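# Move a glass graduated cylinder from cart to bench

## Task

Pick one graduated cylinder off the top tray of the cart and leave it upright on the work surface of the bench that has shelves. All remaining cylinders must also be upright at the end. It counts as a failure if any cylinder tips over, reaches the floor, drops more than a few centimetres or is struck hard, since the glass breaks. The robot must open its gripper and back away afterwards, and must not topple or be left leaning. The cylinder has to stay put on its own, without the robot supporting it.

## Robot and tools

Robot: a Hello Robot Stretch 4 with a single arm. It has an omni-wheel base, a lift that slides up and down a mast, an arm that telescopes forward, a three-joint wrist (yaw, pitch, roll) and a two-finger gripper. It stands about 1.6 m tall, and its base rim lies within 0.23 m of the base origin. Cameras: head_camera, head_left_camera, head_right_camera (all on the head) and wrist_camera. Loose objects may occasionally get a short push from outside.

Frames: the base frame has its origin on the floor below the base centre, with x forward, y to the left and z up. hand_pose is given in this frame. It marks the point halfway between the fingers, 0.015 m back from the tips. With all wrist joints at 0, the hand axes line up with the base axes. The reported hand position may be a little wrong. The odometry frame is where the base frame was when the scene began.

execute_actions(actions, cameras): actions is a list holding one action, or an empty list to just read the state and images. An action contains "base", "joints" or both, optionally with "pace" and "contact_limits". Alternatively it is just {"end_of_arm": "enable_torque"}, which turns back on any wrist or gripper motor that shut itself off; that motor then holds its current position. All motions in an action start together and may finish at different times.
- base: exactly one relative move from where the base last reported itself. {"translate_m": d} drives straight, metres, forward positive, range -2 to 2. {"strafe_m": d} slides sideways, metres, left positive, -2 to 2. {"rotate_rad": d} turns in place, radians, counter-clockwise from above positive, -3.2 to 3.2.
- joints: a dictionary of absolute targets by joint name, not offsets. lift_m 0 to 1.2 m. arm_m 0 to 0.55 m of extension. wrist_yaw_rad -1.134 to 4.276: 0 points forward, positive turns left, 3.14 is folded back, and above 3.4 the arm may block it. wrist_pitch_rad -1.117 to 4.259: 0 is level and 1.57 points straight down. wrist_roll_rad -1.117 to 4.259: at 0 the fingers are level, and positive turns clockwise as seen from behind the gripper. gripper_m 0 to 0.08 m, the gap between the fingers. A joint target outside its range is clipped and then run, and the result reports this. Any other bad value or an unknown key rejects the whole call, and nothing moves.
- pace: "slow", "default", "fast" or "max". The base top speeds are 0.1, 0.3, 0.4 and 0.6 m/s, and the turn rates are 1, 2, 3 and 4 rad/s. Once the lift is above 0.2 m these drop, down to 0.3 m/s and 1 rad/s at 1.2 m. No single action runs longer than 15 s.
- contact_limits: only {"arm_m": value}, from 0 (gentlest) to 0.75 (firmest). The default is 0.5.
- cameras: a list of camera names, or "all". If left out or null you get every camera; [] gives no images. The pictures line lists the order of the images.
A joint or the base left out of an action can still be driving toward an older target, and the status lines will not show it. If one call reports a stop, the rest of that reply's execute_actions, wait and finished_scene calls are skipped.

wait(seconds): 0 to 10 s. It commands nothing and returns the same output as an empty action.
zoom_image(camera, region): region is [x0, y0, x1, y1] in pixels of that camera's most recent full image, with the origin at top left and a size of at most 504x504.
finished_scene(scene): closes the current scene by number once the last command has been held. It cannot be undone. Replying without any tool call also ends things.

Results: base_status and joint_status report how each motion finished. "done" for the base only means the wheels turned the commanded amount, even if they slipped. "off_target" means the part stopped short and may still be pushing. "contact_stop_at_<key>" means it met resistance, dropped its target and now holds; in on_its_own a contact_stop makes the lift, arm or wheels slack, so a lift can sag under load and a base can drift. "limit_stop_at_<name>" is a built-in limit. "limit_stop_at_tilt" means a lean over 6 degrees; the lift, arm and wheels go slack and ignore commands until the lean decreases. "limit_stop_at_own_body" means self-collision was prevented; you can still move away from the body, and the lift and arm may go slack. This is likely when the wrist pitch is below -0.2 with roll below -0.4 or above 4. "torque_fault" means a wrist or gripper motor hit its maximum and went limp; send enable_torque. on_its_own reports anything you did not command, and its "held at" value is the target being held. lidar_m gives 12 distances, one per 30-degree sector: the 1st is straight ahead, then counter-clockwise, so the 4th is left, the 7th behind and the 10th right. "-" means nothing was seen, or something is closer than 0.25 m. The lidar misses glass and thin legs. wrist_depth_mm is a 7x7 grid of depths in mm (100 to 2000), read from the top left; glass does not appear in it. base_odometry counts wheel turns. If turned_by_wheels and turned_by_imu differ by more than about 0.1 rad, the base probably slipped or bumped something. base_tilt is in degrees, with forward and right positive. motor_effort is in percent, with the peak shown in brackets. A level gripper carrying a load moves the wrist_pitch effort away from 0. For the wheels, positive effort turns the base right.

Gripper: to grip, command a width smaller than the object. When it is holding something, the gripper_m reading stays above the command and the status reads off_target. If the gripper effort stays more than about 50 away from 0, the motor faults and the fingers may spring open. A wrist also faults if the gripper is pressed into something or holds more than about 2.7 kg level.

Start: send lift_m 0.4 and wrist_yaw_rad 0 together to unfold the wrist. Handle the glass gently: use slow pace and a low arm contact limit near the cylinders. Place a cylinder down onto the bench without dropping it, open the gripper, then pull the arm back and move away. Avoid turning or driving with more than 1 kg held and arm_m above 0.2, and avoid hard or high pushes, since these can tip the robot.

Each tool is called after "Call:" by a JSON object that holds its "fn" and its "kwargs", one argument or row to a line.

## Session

Call:
{"fn": "execute_actions", "kwargs": {
  "actions": []
}}

Scene clock: 0.00 s.
base_odometry: x=+0.000 y=+0.000 heading=+0.000 (m, m, rad; odometry frame)
turned_by_wheels: +0.000 (rad since the last result)
turned_by_imu: +0.000 (rad since the last result)
base_tilt: forward=+0.2 right=-0.7 (deg)
lidar_m: 1.11 1.12 1.31 1.40 1.41 1.68 1.98 1.67 1.81 2.03 2.07 1.34
base_status: not commanded
joint_positions: lift_m=+0.283 arm_m=-0.001 wrist_yaw_rad=+3.229 wrist_pitch_rad=-0.010 wrist_roll_rad=-0.014 gripper_m=+0.040
joint_status: not commanded
motor_effort: lift_m=+18 arm_m=+0 wrist_yaw_rad=-1 wrist_pitch_rad=-7 wrist_roll_rad=-1 gripper_m=-1 wheel_0=+0 wheel_1=+0 wheel_2=+0 (%)
hand_pose: x=-0.0498 y=+0.0686 z=+0.4630 quat_wxyz=(-0.043, +0.005, -0.007, +0.999) (m; base frame)
wrist_depth_mm: - - 135 - - - - / - - 132 - - - - / - - 132 289 - - - / - 115 134 - - - - / 183 1661 - - - - - / 191 1618 1756 1708 1618 1537 1464 / 192 232 105 1098 144 - 1042
pictures: head_camera, head_left_camera, head_right_camera, wrist_camera
camera_calibration (this result's frames):
wrist_camera: T_world_to_cam=[[-0.0996231, 0.994929, -0.0138206, -0.0663797], [-0.00972042, -0.0148622, -0.999842, 0.522777], [-0.994978, -0.099473, 0.0111517, 0.101275], [0, 0, 0, 1]] pos_world=[0.0992347, 0.0838868, 0.520647]
Images, in order (width x height): head_camera 420x560, head_left_camera 420x672, head_right_camera 420x672, wrist_camera 616x392.

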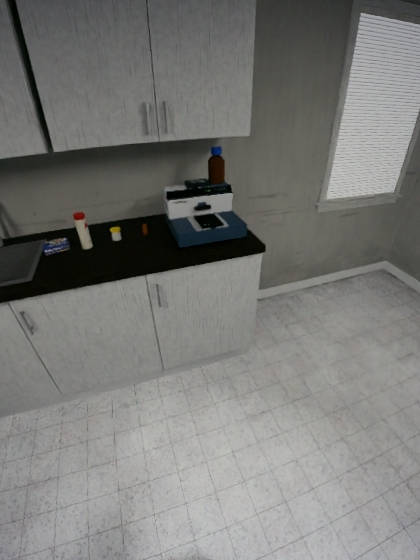

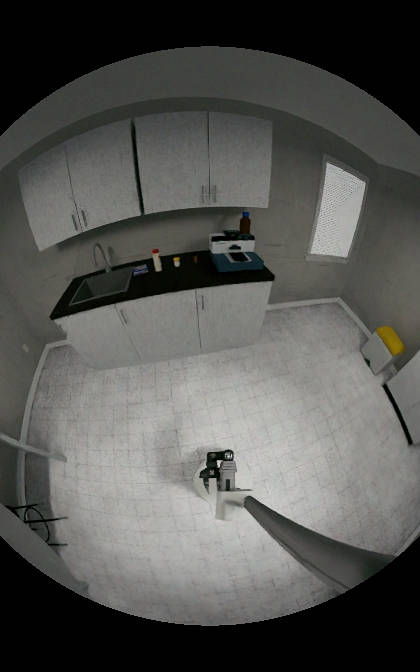

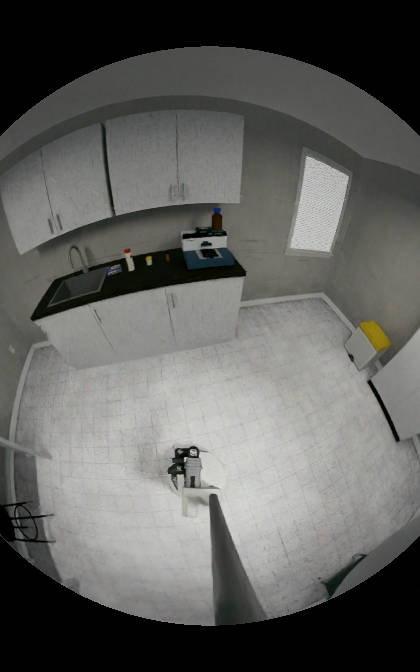

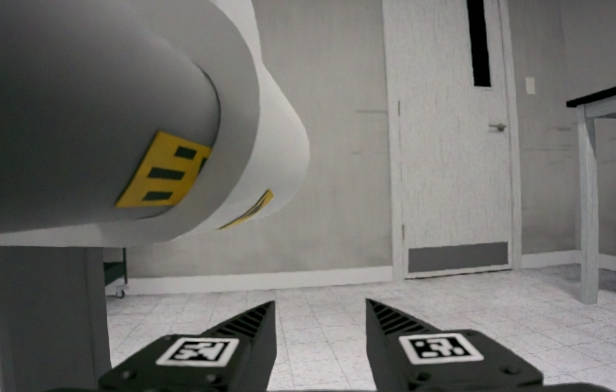

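Cart is behind-right (~-150°).

Call:
{"fn": "execute_actions", "kwargs": {
  "actions": [
    {"base":{"rotate_rad":-2.6},"joints":{"lift_m":0.75,"wrist_yaw_rad":0,"gripper_m":0.08}}
  ],
  "cameras": ["head_camera","wrist_camera"]
}}

Scene clock: 2.97 s.
base_odometry: x=+0.000 y=+0.000 heading=-2.600 (m, m, rad; odometry frame)
turned_by_wheels: -2.600 (rad since the last result)
turned_by_imu: -2.635 (rad since the last result)
base_tilt: forward=+0.1 right=-0.6 (deg)
lidar_m: 1.68 1.84 2.06 2.07 1.36 1.11 1.12 1.33 1.40 1.40 1.67 1.95
base_status: done
joint_positions: lift_m=+0.750 arm_m=-0.001 wrist_yaw_rad=+0.000 wrist_pitch_rad=-0.010 wrist_roll_rad=-0.014 gripper_m=+0.080
joint_status: all done
motor_effort: lift_m=+23(24) arm_m=+0(0) wrist_yaw_rad=-1(6) wrist_pitch_rad=-8(8) wrist_roll_rad=+1(2) gripper_m=+1(1) wheel_0=-1(4) wheel_1=-2(7) wheel_2=-2(5) (%)
hand_pose: x=+0.3824 y=-0.0874 z=+0.9300 quat_wxyz=(+1.000, -0.007, -0.005, +0.000) (m; base frame)
wrist_depth_mm: - - 1921 1756 1661 1576 1499 / - - 1921 1756 1618 1576 1464 / - - 1921 1808 1661 1576 1464 / - - 1921 1808 1708 1576 1464 / - - 1808 1808 1661 1537 1464 / - - 1808 1808 1708 1576 1464 / - - 142 1756 1708 - -
pictures: head_camera, wrist_camera
camera_calibration (this result's frames):
wrist_camera: T_world_to_cam=[[0.0129441, -0.999821, -0.0138161, -0.0790266], [0.0109647, 0.0139583, -0.999842, 0.986208], [0.999856, 0.0127906, 0.0111434, -0.242379], [0, 0, 0, 1]] pos_world=[0.232554, -0.089678, 0.987662]
Images, in order (width x height): head_camera 420x560, wrist_camera 616x392.

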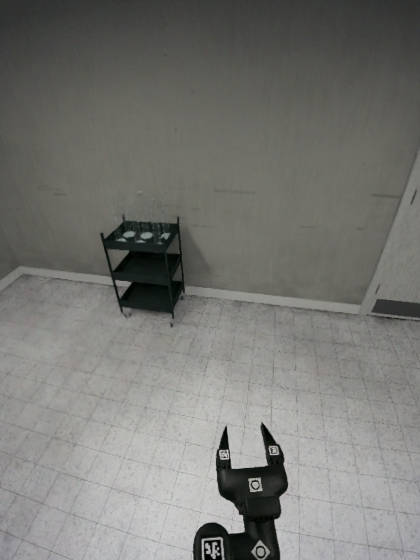

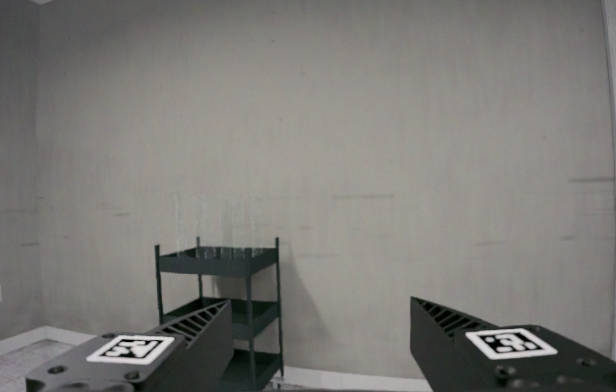

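Call:
{"fn": "execute_actions", "kwargs": {
  "actions": [
    {"base":{"rotate_rad":-0.35}}
  ],
  "cameras": []
}}

Call:
{"fn": "execute_actions", "kwargs": {
  "actions": [
    {"base":{"strafe_m":1.0}}
  ],
  "cameras": []
}}

Call:
{"fn": "execute_actions", "kwargs": {
  "actions": [
    {"base":{"translate_m":0.7}}
  ],
  "cameras": ["head_camera","wrist_camera"]
}}

Scene clock: 4.27 s.
base_odometry: x=+0.000 y=+0.000 heading=-2.950 (m, m, rad; odometry frame)
turned_by_wheels: -0.350 (rad since the last result)
turned_by_imu: -0.355 (rad since the last result)
base_tilt: forward=+0.1 right=-0.6 (deg)
lidar_m: 1.95 1.66 2.19 2.07 2.14 1.20 1.12 1.17 1.50 1.39 1.43 2.10
base_status: done
joint_positions: lift_m=+0.750 arm_m=-0.001 wrist_yaw_rad=+0.000 wrist_pitch_rad=-0.010 wrist_roll_rad=-0.014 gripper_m=+0.080
joint_status: not commanded
motor_effort: lift_m=+23(23) arm_m=+0(1) wrist_yaw_rad=-1(1) wrist_pitch_rad=-8(7) wrist_roll_rad=-1(1) gripper_m=+0(1) wheel_0=+1(5) wheel_1=+0(4) wheel_2=+0(6) (%)
hand_pose: x=+0.3823 y=-0.0874 z=+0.9301 quat_wxyz=(+1.000, -0.007, -0.005, +0.000) (m; base frame)
wrist_depth_mm: 1661 1708 1756 1708 1808 1756 1708 / 1708 1756 1756 1708 1756 1756 1756 / 1661 1708 1708 1756 1756 1756 1808 / 1661 1708 1708 1756 1756 1808 1808 / 1708 1661 1661 1708 1756 1808 1808 / 1618 1708 1708 1708 1756 1756 1808 / - - 143 1708 1756 - -
pictures: none
No camera images: the call's "cameras" was empty. Leave "cameras" out to get every camera's image.

Scene clock: 8.93 s.
base_odometry: x=+0.190 y=-0.982 heading=-2.950 (m, m, rad; odometry frame)
turned_by_wheels: +0.000 (rad since the last result)
turned_by_imu: +0.002 (rad since the last result)
base_tilt: forward=-0.1 right=-0.6 (deg)
lidar_m: 1.44 1.91 1.14 1.05 1.12 1.92 1.81 1.24 1.63 2.40 2.47 2.01
base_status: done
joint_positions: lift_m=+0.750 arm_m=-0.001 wrist_yaw_rad=+0.000 wrist_pitch_rad=-0.010 wrist_roll_rad=-0.014 gripper_m=+0.080
joint_status: not commanded
motor_effort: lift_m=+22(22) arm_m=+0(0) wrist_yaw_rad=-1(1) wrist_pitch_rad=-7(7) wrist_roll_rad=-1(0) gripper_m=+0(1) wheel_0=+0(9) wheel_1=-2(8) wheel_2=+0(2) (%)
hand_pose: x=+0.3823 y=-0.0874 z=+0.9301 quat_wxyz=(+1.000, -0.007, -0.005, +0.000) (m; base frame)
wrist_depth_mm: 1576 1661 1661 1708 1661 1661 1708 / 1618 1618 1661 1661 1661 1708 1708 / 1661 1618 1661 1661 1661 1708 1756 / 1618 1661 1618 1661 1708 1708 1756 / 1618 1618 1618 1708 1708 1708 1756 / 1618 1618 1618 1576 1708 1661 1708 / - - 142 1499 1756 - -
pictures: none
No camera images: the call's "cameras" was empty. Leave "cameras" out to get every camera's image.

Scene clock: 12.77 s.
base_odometry: x=-0.497 y=-1.115 heading=-2.950 (m, m, rad; odometry frame)
turned_by_wheels: +0.000 (rad since the last result)
turned_by_imu: +0.000 (rad since the last result)
base_tilt: forward=+0.2 right=-0.7 (deg)
lidar_m: 0.75 0.79 1.61 1.13 1.15 1.60 1.97 1.96 2.55 2.35 1.86 0.83
base_status: done
joint_positions: lift_m=+0.750 arm_m=-0.001 wrist_yaw_rad=+0.000 wrist_pitch_rad=-0.010 wrist_roll_rad=-0.014 gripper_m=+0.080
joint_status: not commanded
motor_effort: lift_m=+22(23) arm_m=+0(1) wrist_yaw_rad=-1(1) wrist_pitch_rad=-8(8) wrist_roll_rad=-1(1) gripper_m=+0(0) wheel_0=+0(8) wheel_1=-1(6) wheel_2=+0(8) (%)
hand_pose: x=+0.3824 y=-0.0874 z=+0.9301 quat_wxyz=(+1.000, -0.007, -0.005, +0.000) (m; base frame)
wrist_depth_mm: 931 976 960 991 991 1008 1025 / 946 946 976 976 1008 1008 1042 / 946 976 976 991 991 1008 1025 / 960 976 976 976 991 1008 1025 / 946 946 960 991 991 1008 1025 / 960 960 891 904 991 1008 1008 / - - 142 654 574 - -
pictures: head_camera, wrist_camera
camera_calibration (this result's frames):
wrist_camera: T_world_to_cam=[[0.0128652, -0.999822, -0.0138159, -0.0790127], [0.0109657, 0.0139573, -0.999842, 0.986257], [0.999857, 0.0127117, 0.0111433, -0.242382], [0, 0, 0, 1]] pos_world=[0.232549, -0.089683, 0.987711]
Images, in order (width x height): head_camera 420x560, wrist_camera 616x392.

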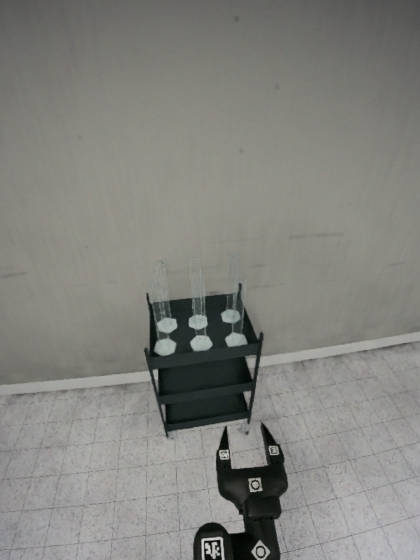

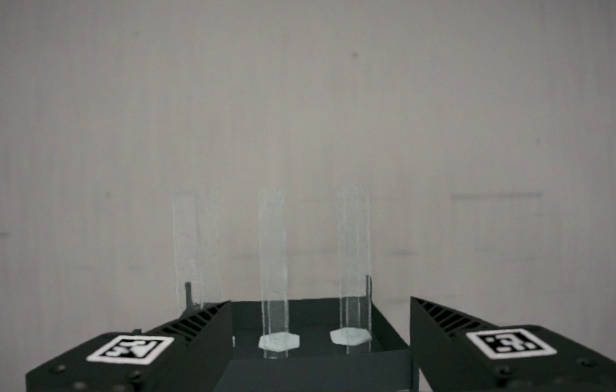

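Call:
{"fn": "execute_actions", "kwargs": {
  "actions": [
    {"base":{"strafe_m":0.07},"joints":{"lift_m":0.72,"arm_m":0.3}}
  ],
  "cameras": ["wrist_camera"]
}}

Scene clock: 17.30 s.
base_odometry: x=-0.484 y=-1.184 heading=-2.951 (m, m, rad; odometry frame)
turned_by_wheels: +0.000 (rad since the last result)
turned_by_imu: +0.000 (rad since the last result)
base_tilt: forward=+0.0 right=-0.6 (deg)
lidar_m: 0.74 1.22 1.58 1.06 1.08 1.38 1.97 1.95 2.57 2.42 1.84 0.80
base_status: done
joint_positions: lift_m=+0.720 arm_m=+0.299 wrist_yaw_rad=+0.000 wrist_pitch_rad=-0.010 wrist_roll_rad=-0.014 gripper_m=+0.080
joint_status: all done
motor_effort: lift_m=+14(21) arm_m=+7(7) wrist_yaw_rad=-1(2) wrist_pitch_rad=-8(8) wrist_roll_rad=-1(1) gripper_m=+1(1) wheel_0=+2(9) wheel_1=-1(9) wheel_2=-1(3) (%)
hand_pose: x=+0.6824 y=-0.0874 z=+0.9008 quat_wxyz=(+1.000, -0.007, -0.005, +0.000) (m; base frame)
wrist_depth_mm: 661 661 668 676 683 699 715 / 661 676 676 683 683 699 699 / 661 676 668 683 683 691 699 / 661 668 676 683 691 707 699 / 654 661 676 683 691 699 707 / 668 668 683 691 699 715 707 / - - 142 580 597 - -
pictures: wrist_camera
camera_calibration (this result's frames):
wrist_camera: T_world_to_cam=[[0.0129665, -0.99982, -0.0138157, -0.0833249], [0.0109883, 0.0139585, -0.999842, 0.953647], [0.999856, 0.0128126, 0.0111673, -0.542023], [0, 0, 0, 1]] pos_world=[0.532546, -0.0896766, 0.958398]
Images, in order (width x height): wrist_camera 616x392.

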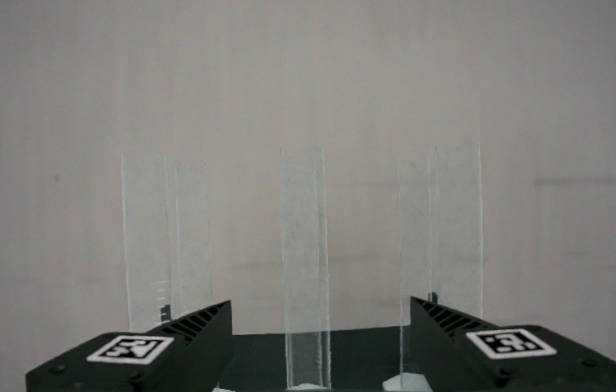

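Call:
{"fn": "execute_actions", "kwargs": {
  "actions": [
    {"base":{"strafe_m":0.014},"joints":{"arm_m":0.43},"pace":"slow"}
  ],
  "cameras": ["wrist_camera"]
}}

Scene clock: 20.00 s.
base_odometry: x=-0.481 y=-1.197 heading=-2.950 (m, m, rad; odometry frame)
turned_by_wheels: +0.000 (rad since the last result)
turned_by_imu: +0.000 (rad since the last result)
base_tilt: forward=+0.0 right=-0.8 (deg)
lidar_m: 0.75 1.22 1.57 1.01 1.06 1.37 2.04 1.96 2.56 2.42 1.87 0.79
base_status: done
joint_positions: lift_m=+0.720 arm_m=+0.429 wrist_yaw_rad=+0.000 wrist_pitch_rad=-0.010 wrist_roll_rad=-0.014 gripper_m=+0.080
joint_status: all done
motor_effort: lift_m=+14(14) arm_m=+7(7) wrist_yaw_rad=-2(1) wrist_pitch_rad=-7(7) wrist_roll_rad=-1(1) gripper_m=+1(0) wheel_0=+0(3) wheel_1=+1(4) wheel_2=+0(5) (%)
hand_pose: x=+0.8123 y=-0.0874 z=+0.9008 quat_wxyz=(+1.000, -0.007, -0.005, +0.000) (m; base frame)
wrist_depth_mm: 535 544 544 554 559 564 569 / 539 535 549 559 559 564 569 / 535 544 549 549 549 564 574 / 535 544 554 559 559 569 569 / 535 544 544 554 559 569 574 / 539 544 549 554 559 564 569 / - - 142 554 466 - -
pictures: wrist_camera
camera_calibration (this result's frames):
wrist_camera: T_world_to_cam=[[0.0128224, -0.999822, -0.0138157, -0.0849239], [0.0109903, 0.0139569, -0.999842, 0.952218], [0.999857, 0.0126685, 0.0111673, -0.671993], [0, 0, 0, 1]] pos_world=[0.662521, -0.0896857, 0.958398]
Images, in order (width x height): wrist_camera 616x392.

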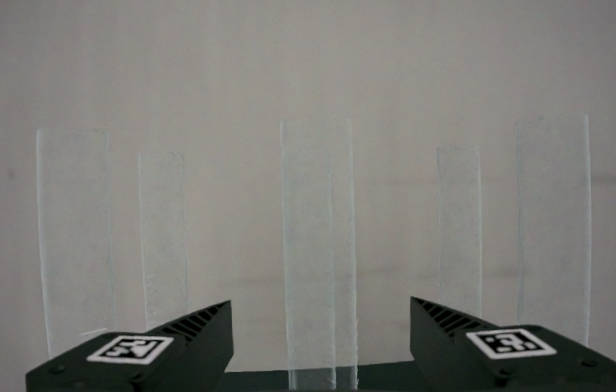

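Width 70px → depth ~0.25; advance 0.10.

Call:
{"fn": "execute_actions", "kwargs": {
  "actions": [
    {"joints":{"arm_m":0.53},"pace":"slow"}
  ],
  "cameras": []
}}

Call:
{"fn": "execute_actions", "kwargs": {
  "actions": [
    {"joints":{"gripper_m":0.035},"pace":"slow"}
  ],
  "cameras": ["wrist_camera"]
}}

Scene clock: 22.43 s.
base_odometry: x=-0.481 y=-1.197 heading=-2.950 (m, m, rad; odometry frame)
turned_by_wheels: +0.000 (rad since the last result)
turned_by_imu: +0.000 (rad since the last result)
base_tilt: forward=+0.2 right=-0.8 (deg)
lidar_m: 0.76 1.18 1.56 1.03 1.05 1.38 2.09 1.96 2.55 2.43 1.81 0.80
base_status: not commanded
joint_positions: lift_m=+0.720 arm_m=+0.529 wrist_yaw_rad=+0.000 wrist_pitch_rad=-0.010 wrist_roll_rad=-0.014 gripper_m=+0.080
joint_status: all done
motor_effort: lift_m=+14(14) arm_m=+7(9) wrist_yaw_rad=-1(1) wrist_pitch_rad=-8(8) wrist_roll_rad=-2(2) gripper_m=+1(1) wheel_0=+0(0) wheel_1=+1(1) wheel_2=+0(0) (%)
hand_pose: x=+0.9123 y=-0.0874 z=+0.9008 quat_wxyz=(+1.000, -0.007, -0.005, +0.000) (m; base frame)
wrist_depth_mm: 442 445 445 455 459 466 473 / 439 442 449 452 462 466 469 / 442 442 449 452 459 466 469 / 439 442 455 455 459 466 473 / 442 449 452 455 462 466 469 / 439 445 449 455 459 466 469 / - - 143 459 462 - -
pictures: none
No camera images: the call's "cameras" was empty. Leave "cameras" out to get every camera's image.

Scene clock: 24.07 s.
base_odometry: x=-0.481 y=-1.197 heading=-2.950 (m, m, rad; odometry frame)
turned_by_wheels: +0.000 (rad since the last result)
turned_by_imu: +0.000 (rad since the last result)
base_tilt: forward=+0.1 right=-0.6 (deg)
lidar_m: 0.75 1.21 1.60 1.04 1.05 1.39 2.09 1.97 2.52 2.43 1.86 0.82
base_status: not commanded
joint_positions: lift_m=+0.720 arm_m=+0.529 wrist_yaw_rad=+0.000 wrist_pitch_rad=-0.010 wrist_roll_rad=-0.014 gripper_m=+0.042
joint_status: gripper_m off_target (ended at +0.042, target +0.035)
motor_effort: lift_m=+14(14) arm_m=+7(7) wrist_yaw_rad=-1(1) wrist_pitch_rad=-8(8) wrist_roll_rad=-2(2) gripper_m=-36(37) wheel_0=+0(0) wheel_1=+1(1) wheel_2=-1(1) (%)
hand_pose: x=+0.9123 y=-0.0874 z=+0.9008 quat_wxyz=(+1.000, -0.007, -0.005, +0.000) (m; base frame)
wrist_depth_mm: 436 442 449 452 462 462 469 / 439 445 452 452 462 459 466 / 439 442 452 452 459 462 469 / 442 445 452 455 459 462 469 / 442 445 452 455 462 462 469 / 439 445 452 455 459 469 473 / 439 445 105 455 155 - -
pictures: wrist_camera
camera_calibration (this result's frames):
wrist_camera: T_world_to_cam=[[0.0128383, -0.999817, -0.0141606, -0.085907], [0.0109944, 0.0143021, -0.999837, 0.951141], [0.999857, 0.0126805, 0.011176, -0.771991], [0, 0, 0, 1]] pos_world=[0.762527, -0.0897053, 0.958398]
Images, in order (width x height): wrist_camera 616x392.

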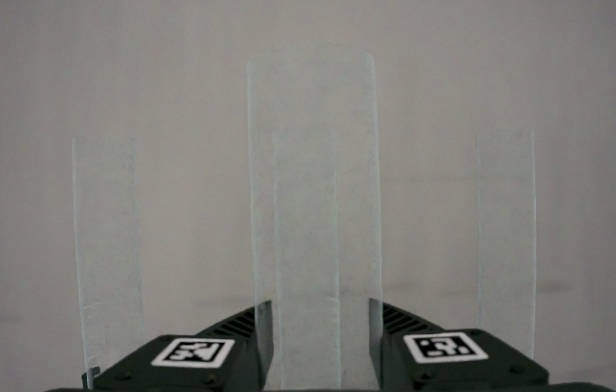

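Call:
{"fn": "execute_actions", "kwargs": {
  "actions": [
    {"joints":{"lift_m":0.9},"pace":"slow"}
  ],
  "cameras": []
}}

Call:
{"fn": "execute_actions", "kwargs": {
  "actions": [
    {"joints":{"arm_m":0.0,"lift_m":1.02}}
  ],
  "cameras": []
}}

Call:
{"fn": "execute_actions", "kwargs": {
  "actions": [
    {"base":{"rotate_rad":-1.6},"pace":"slow"}
  ],
  "cameras": ["head_camera"]
}}

Scene clock: 26.47 s.
base_odometry: x=-0.481 y=-1.197 heading=-2.950 (m, m, rad; odometry frame)
turned_by_wheels: +0.000 (rad since the last result)
turned_by_imu: +0.000 (rad since the last result)
base_tilt: forward=+0.2 right=-0.5 (deg)
lidar_m: 0.74 1.22 1.55 1.03 1.05 1.40 2.07 1.98 2.55 2.43 1.84 0.82
base_status: not commanded
joint_positions: lift_m=+0.900 arm_m=+0.529 wrist_yaw_rad=+0.000 wrist_pitch_rad=-0.009 wrist_roll_rad=-0.014 gripper_m=+0.042
joint_status: all done
motor_effort: lift_m=+24(24) arm_m=+7(7) wrist_yaw_rad=-1(1) wrist_pitch_rad=-12(12) wrist_roll_rad=-2(0) gripper_m=-36(36) wheel_0=+0(0) wheel_1=+1(1) wheel_2=-1(1) (%)
hand_pose: x=+0.9123 y=-0.0874 z=+1.0797 quat_wxyz=(+1.000, -0.007, -0.004, +0.000) (m; base frame)
wrist_depth_mm: 439 442 449 452 459 462 466 / 439 442 449 455 459 462 469 / 439 442 445 452 462 466 466 / 439 442 452 455 459 462 466 / 442 442 449 455 459 466 469 / 439 445 449 455 459 469 469 / 442 442 105 459 156 - -
pictures: none
No camera images: the call's "cameras" was empty. Leave "cameras" out to get every camera's image.

Scene clock: 29.07 s.
base_odometry: x=-0.481 y=-1.197 heading=-2.950 (m, m, rad; odometry frame)
turned_by_wheels: +0.000 (rad since the last result)
turned_by_imu: +0.000 (rad since the last result)
base_tilt: forward=+0.1 right=-0.6 (deg)
lidar_m: 0.73 1.20 1.55 1.04 1.06 1.38 2.07 1.97 2.55 2.45 1.84 0.32
base_status: not commanded
joint_positions: lift_m=+1.020 arm_m=+0.001 wrist_yaw_rad=+0.000 wrist_pitch_rad=-0.009 wrist_roll_rad=-0.014 gripper_m=+0.042
joint_status: all done
motor_effort: lift_m=+23(25) arm_m=-7(6) wrist_yaw_rad=-1(1) wrist_pitch_rad=-12(12) wrist_roll_rad=-1(2) gripper_m=-36(36) wheel_0=+0(0) wheel_1=+1(1) wheel_2=-1(1) (%)
hand_pose: x=+0.3848 y=-0.0875 z=+1.1997 quat_wxyz=(+1.000, -0.007, -0.004, +0.000) (m; base frame)
wrist_depth_mm: 946 960 960 960 991 991 1008 / 946 960 960 991 991 991 1008 / 931 946 960 976 976 991 991 / 946 946 960 976 976 1008 1025 / 946 976 960 976 991 991 991 / 946 960 976 976 991 1008 1008 / 946 960 105 976 156 - 1025
pictures: none
No camera images: the call's "cameras" was empty. Leave "cameras" out to get every camera's image.

Scene clock: 31.93 s.
base_odometry: x=-0.481 y=-1.197 heading=+1.733 (m, m, rad; odometry frame)
turned_by_wheels: -1.600 (rad since the last result)
turned_by_imu: -1.621 (rad since the last result)
base_tilt: forward=+0.0 right=-0.6 (deg)
lidar_m: 2.44 1.95 0.81 0.74 1.17 1.51 1.03 1.06 1.35 2.30 1.95 0.33
base_status: done
joint_positions: lift_m=+1.020 arm_m=+0.001 wrist_yaw_rad=+0.000 wrist_pitch_rad=-0.009 wrist_roll_rad=-0.014 gripper_m=+0.042
joint_status: not commanded
motor_effort: lift_m=+23(24) arm_m=-7(7) wrist_yaw_rad=-1(1) wrist_pitch_rad=-12(12) wrist_roll_rad=-1(1) gripper_m=-36(36) wheel_0=+1(3) wheel_1=-1(2) wheel_2=+0(4) (%)
hand_pose: x=+0.3848 y=-0.0874 z=+1.1997 quat_wxyz=(+1.000, -0.007, -0.004, +0.000) (m; base frame)
wrist_depth_mm: - - - - - - - / - - - - - - - / - - - - - - - / - - - - - - - / - - - - - - - / 1983 - - - - - - / - - 105 - 155 - -
pictures: head_camera
Images, in order (width x height): head_camera 420x560.

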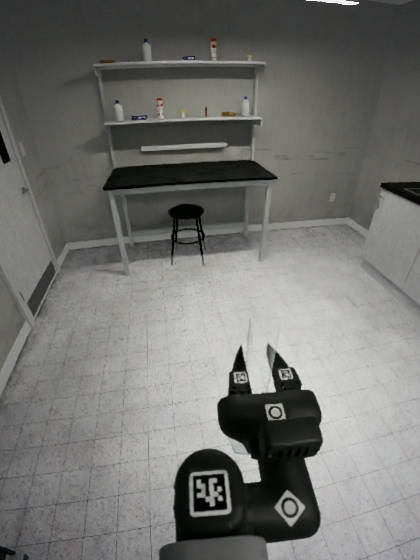

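Call:
{"fn": "execute_actions", "kwargs": {
  "actions": [
    {"base":{"translate_m":1.88}}
  ],
  "cameras": []
}}

Call:
{"fn": "execute_actions", "kwargs": {
  "actions": [
    {"joints":{"arm_m":0.38},"pace":"slow"}
  ],
  "cameras": ["head_camera"]
}}

Call:
{"fn": "execute_actions", "kwargs": {
  "actions": [
    {"joints":{"lift_m":0.955},"pace":"slow"}
  ],
  "cameras": []
}}

Scene clock: 39.90 s.
base_odometry: x=-0.784 y=+0.658 heading=+1.733 (m, m, rad; odometry frame)
turned_by_wheels: +0.000 (rad since the last result)
turned_by_imu: +0.000 (rad since the last result)
base_tilt: forward=+0.2 right=-0.5 (deg)
lidar_m: 0.53 0.55 0.76 1.37 1.41 1.78 2.92 2.94 1.88 1.69 0.90 0.32
base_status: done
joint_positions: lift_m=+1.020 arm_m=+0.001 wrist_yaw_rad=+0.000 wrist_pitch_rad=-0.009 wrist_roll_rad=-0.014 gripper_m=+0.042
joint_status: not commanded
motor_effort: lift_m=+23(24) arm_m=-7(7) wrist_yaw_rad=-1(0) wrist_pitch_rad=-12(13) wrist_roll_rad=-2(2) gripper_m=-36(35) wheel_0=-1(1) wheel_1=-1(6) wheel_2=+0(7) (%)
hand_pose: x=+0.3848 y=-0.0874 z=+1.1997 quat_wxyz=(+1.000, -0.007, -0.004, +0.000) (m; base frame)
wrist_depth_mm: 1098 1098 1118 1138 1160 1182 1229 / 1078 1098 1138 1138 1182 1182 1205 / 866 976 1118 1138 1160 976 1182 / 1078 1118 1118 1160 1138 1182 1229 / 1078 1098 1118 1138 1182 1205 1205 / 1098 1098 1098 1060 1025 991 1205 / 741 759 105 715 156 - 699
pictures: none
No camera images: the call's "cameras" was empty. Leave "cameras" out to get every camera's image.

Scene clock: 44.97 s.
base_odometry: x=-0.784 y=+0.658 heading=+1.733 (m, m, rad; odometry frame)
turned_by_wheels: +0.000 (rad since the last result)
turned_by_imu: +0.000 (rad since the last result)
base_tilt: forward=+0.1 right=-0.6 (deg)
lidar_m: 0.56 0.58 0.75 1.35 1.40 1.78 2.90 2.96 1.82 1.67 0.91 0.62
base_status: not commanded
joint_positions: lift_m=+1.020 arm_m=+0.379 wrist_yaw_rad=+0.000 wrist_pitch_rad=-0.009 wrist_roll_rad=-0.014 gripper_m=+0.042
joint_status: all done
motor_effort: lift_m=+23(23) arm_m=+7(7) wrist_yaw_rad=-1(1) wrist_pitch_rad=-12(12) wrist_roll_rad=-2(2) gripper_m=-36(35) wheel_0=-1(1) wheel_1=-1(1) wheel_2=+0(0) (%)
hand_pose: x=+0.7623 y=-0.0874 z=+1.1997 quat_wxyz=(+1.000, -0.007, -0.004, +0.000) (m; base frame)
wrist_depth_mm: 615 741 768 768 788 809 788 / 504 741 759 778 778 820 609 / 569 621 661 707 741 759 759 / 732 741 768 778 798 809 820 / 741 741 759 768 788 788 831 / 741 750 759 778 788 809 831 / 732 741 105 715 155 - 683
pictures: head_camera
Images, in order (width x height): head_camera 420x560.

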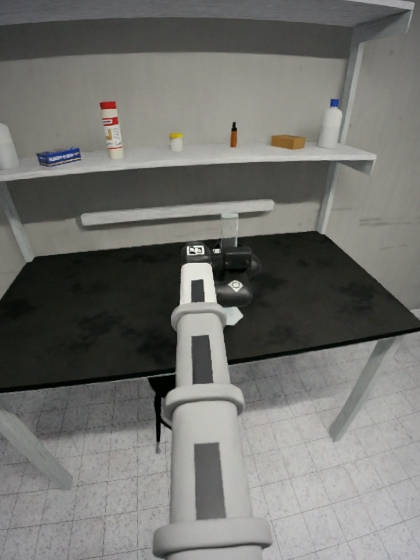

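Scene clock: 46.40 s.
base_odometry: x=-0.784 y=+0.658 heading=+1.733 (m, m, rad; odometry frame)
turned_by_wheels: +0.000 (rad since the last result)
turned_by_imu: +0.000 (rad since the last result)
base_tilt: forward=+0.1 right=-0.7 (deg)
lidar_m: 0.56 0.59 0.74 1.35 1.38 1.79 2.89 2.97 1.86 1.69 0.92 0.59
base_status: not commanded
joint_positions: lift_m=+0.956 arm_m=+0.379 wrist_yaw_rad=-0.001 wrist_pitch_rad=-0.031 wrist_roll_rad=-0.013 gripper_m=+0.042
joint_status: all done
on_its_own: wrist_pitch_rad is at rest, and its effort (+52) is outside its rest range (-23 to +23)
motor_effort: lift_m=+3(24) arm_m=+7(7) wrist_yaw_rad=+1(1) wrist_pitch_rad=+52(53) wrist_roll_rad=-3(4) gripper_m=-35(36) wheel_0=-1(1) wheel_1=-1(1) wheel_2=-1(1) (%)
hand_pose: x=+0.7622 y=-0.0876 z=+1.1412 quat_wxyz=(+1.000, -0.007, -0.016, -0.001) (m; base frame)
wrist_depth_mm: 750 759 778 788 798 831 634 / 484 500 484 496 504 564 554 / 715 750 768 778 788 809 788 / 741 750 759 778 788 809 820 / 732 732 759 778 741 809 820 / 732 741 759 768 778 809 820 / 691 707 105 668 156 - 634
pictures: none
No camera images: the call's "cameras" was empty. Leave "cameras" out to get every camera's image.

Call:
{"fn": "execute_actions", "kwargs": {
  "actions": [
    {"joints":{"gripper_m":0.08},"pace":"slow"}
  ],
  "cameras": []
}}

Call:
{"fn": "execute_actions", "kwargs": {
  "actions": [
    {"joints":{"arm_m":0.0}}
  ],
  "cameras": ["head_camera"]
}}

Scene clock: 49.17 s.
base_odometry: x=-0.784 y=+0.658 heading=+1.733 (m, m, rad; odometry frame)
turned_by_wheels: +0.000 (rad since the last result)
turned_by_imu: +0.000 (rad since the last result)
base_tilt: forward=+0.0 right=-0.6 (deg)
lidar_m: 0.55 0.57 0.72 1.37 1.42 1.78 2.93 2.97 1.87 1.69 0.92 0.60
base_status: not commanded
joint_positions: lift_m=+0.955 arm_m=+0.379 wrist_yaw_rad=+0.000 wrist_pitch_rad=-0.011 wrist_roll_rad=-0.014 gripper_m=+0.080
joint_status: all done
motor_effort: lift_m=+14(14) arm_m=+7(7) wrist_yaw_rad=+0(1) wrist_pitch_rad=-6(53) wrist_roll_rad=-2(2) gripper_m=+1(34) wheel_0=-1(1) wheel_1=-1(1) wheel_2=-1(1) (%)
hand_pose: x=+0.7623 y=-0.0875 z=+1.1358 quat_wxyz=(+1.000, -0.007, -0.005, +0.000) (m; base frame)
wrist_depth_mm: 615 741 768 778 778 809 627 / 473 500 530 549 554 554 539 / 723 741 768 759 798 820 820 / 732 741 768 788 798 809 831 / 691 691 750 768 778 809 831 / 732 741 759 768 798 809 788 / - - 142 603 559 - -
pictures: none
No camera images: the call's "cameras" was empty. Leave "cameras" out to get every camera's image.

Scene clock: 51.40 s.
base_odometry: x=-0.784 y=+0.658 heading=+1.733 (m, m, rad; odometry frame)
turned_by_wheels: +0.000 (rad since the last result)
turned_by_imu: +0.000 (rad since the last result)
base_tilt: forward=+0.1 right=-0.6 (deg)
lidar_m: 0.55 0.56 0.77 1.36 1.41 1.77 2.92 2.95 1.85 1.69 0.92 0.61
base_status: not commanded
joint_positions: lift_m=+0.955 arm_m=+0.001 wrist_yaw_rad=+0.000 wrist_pitch_rad=-0.010 wrist_roll_rad=-0.014 gripper_m=+0.080
joint_status: all done
motor_effort: lift_m=+14(14) arm_m=-7(6) wrist_yaw_rad=+0(0) wrist_pitch_rad=-8(8) wrist_roll_rad=-2(2) gripper_m=+1(1) wheel_0=-1(1) wheel_1=-1(1) wheel_2=-1(1) (%)
hand_pose: x=+0.3848 y=-0.0875 z=+1.1358 quat_wxyz=(+1.000, -0.007, -0.005, +0.000) (m; base frame)
wrist_depth_mm: 1078 1098 1118 1138 1182 1182 1229 / 1098 1118 1118 1182 1160 1182 1229 / 931 991 1042 1118 1160 1060 1229 / 1098 1118 1138 1138 1182 1182 1229 / 1078 1098 1118 1138 1182 1182 1205 / 891 891 904 891 866 798 778 / - - 142 609 569 - -
pictures: head_camera
Images, in order (width x height): head_camera 420x560.

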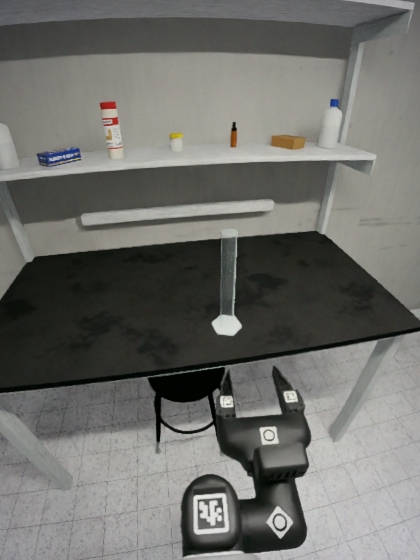

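Call:
{"fn": "finished_scene", "kwargs": {
  "scene": 2
}}

The scene is finished: the task was done.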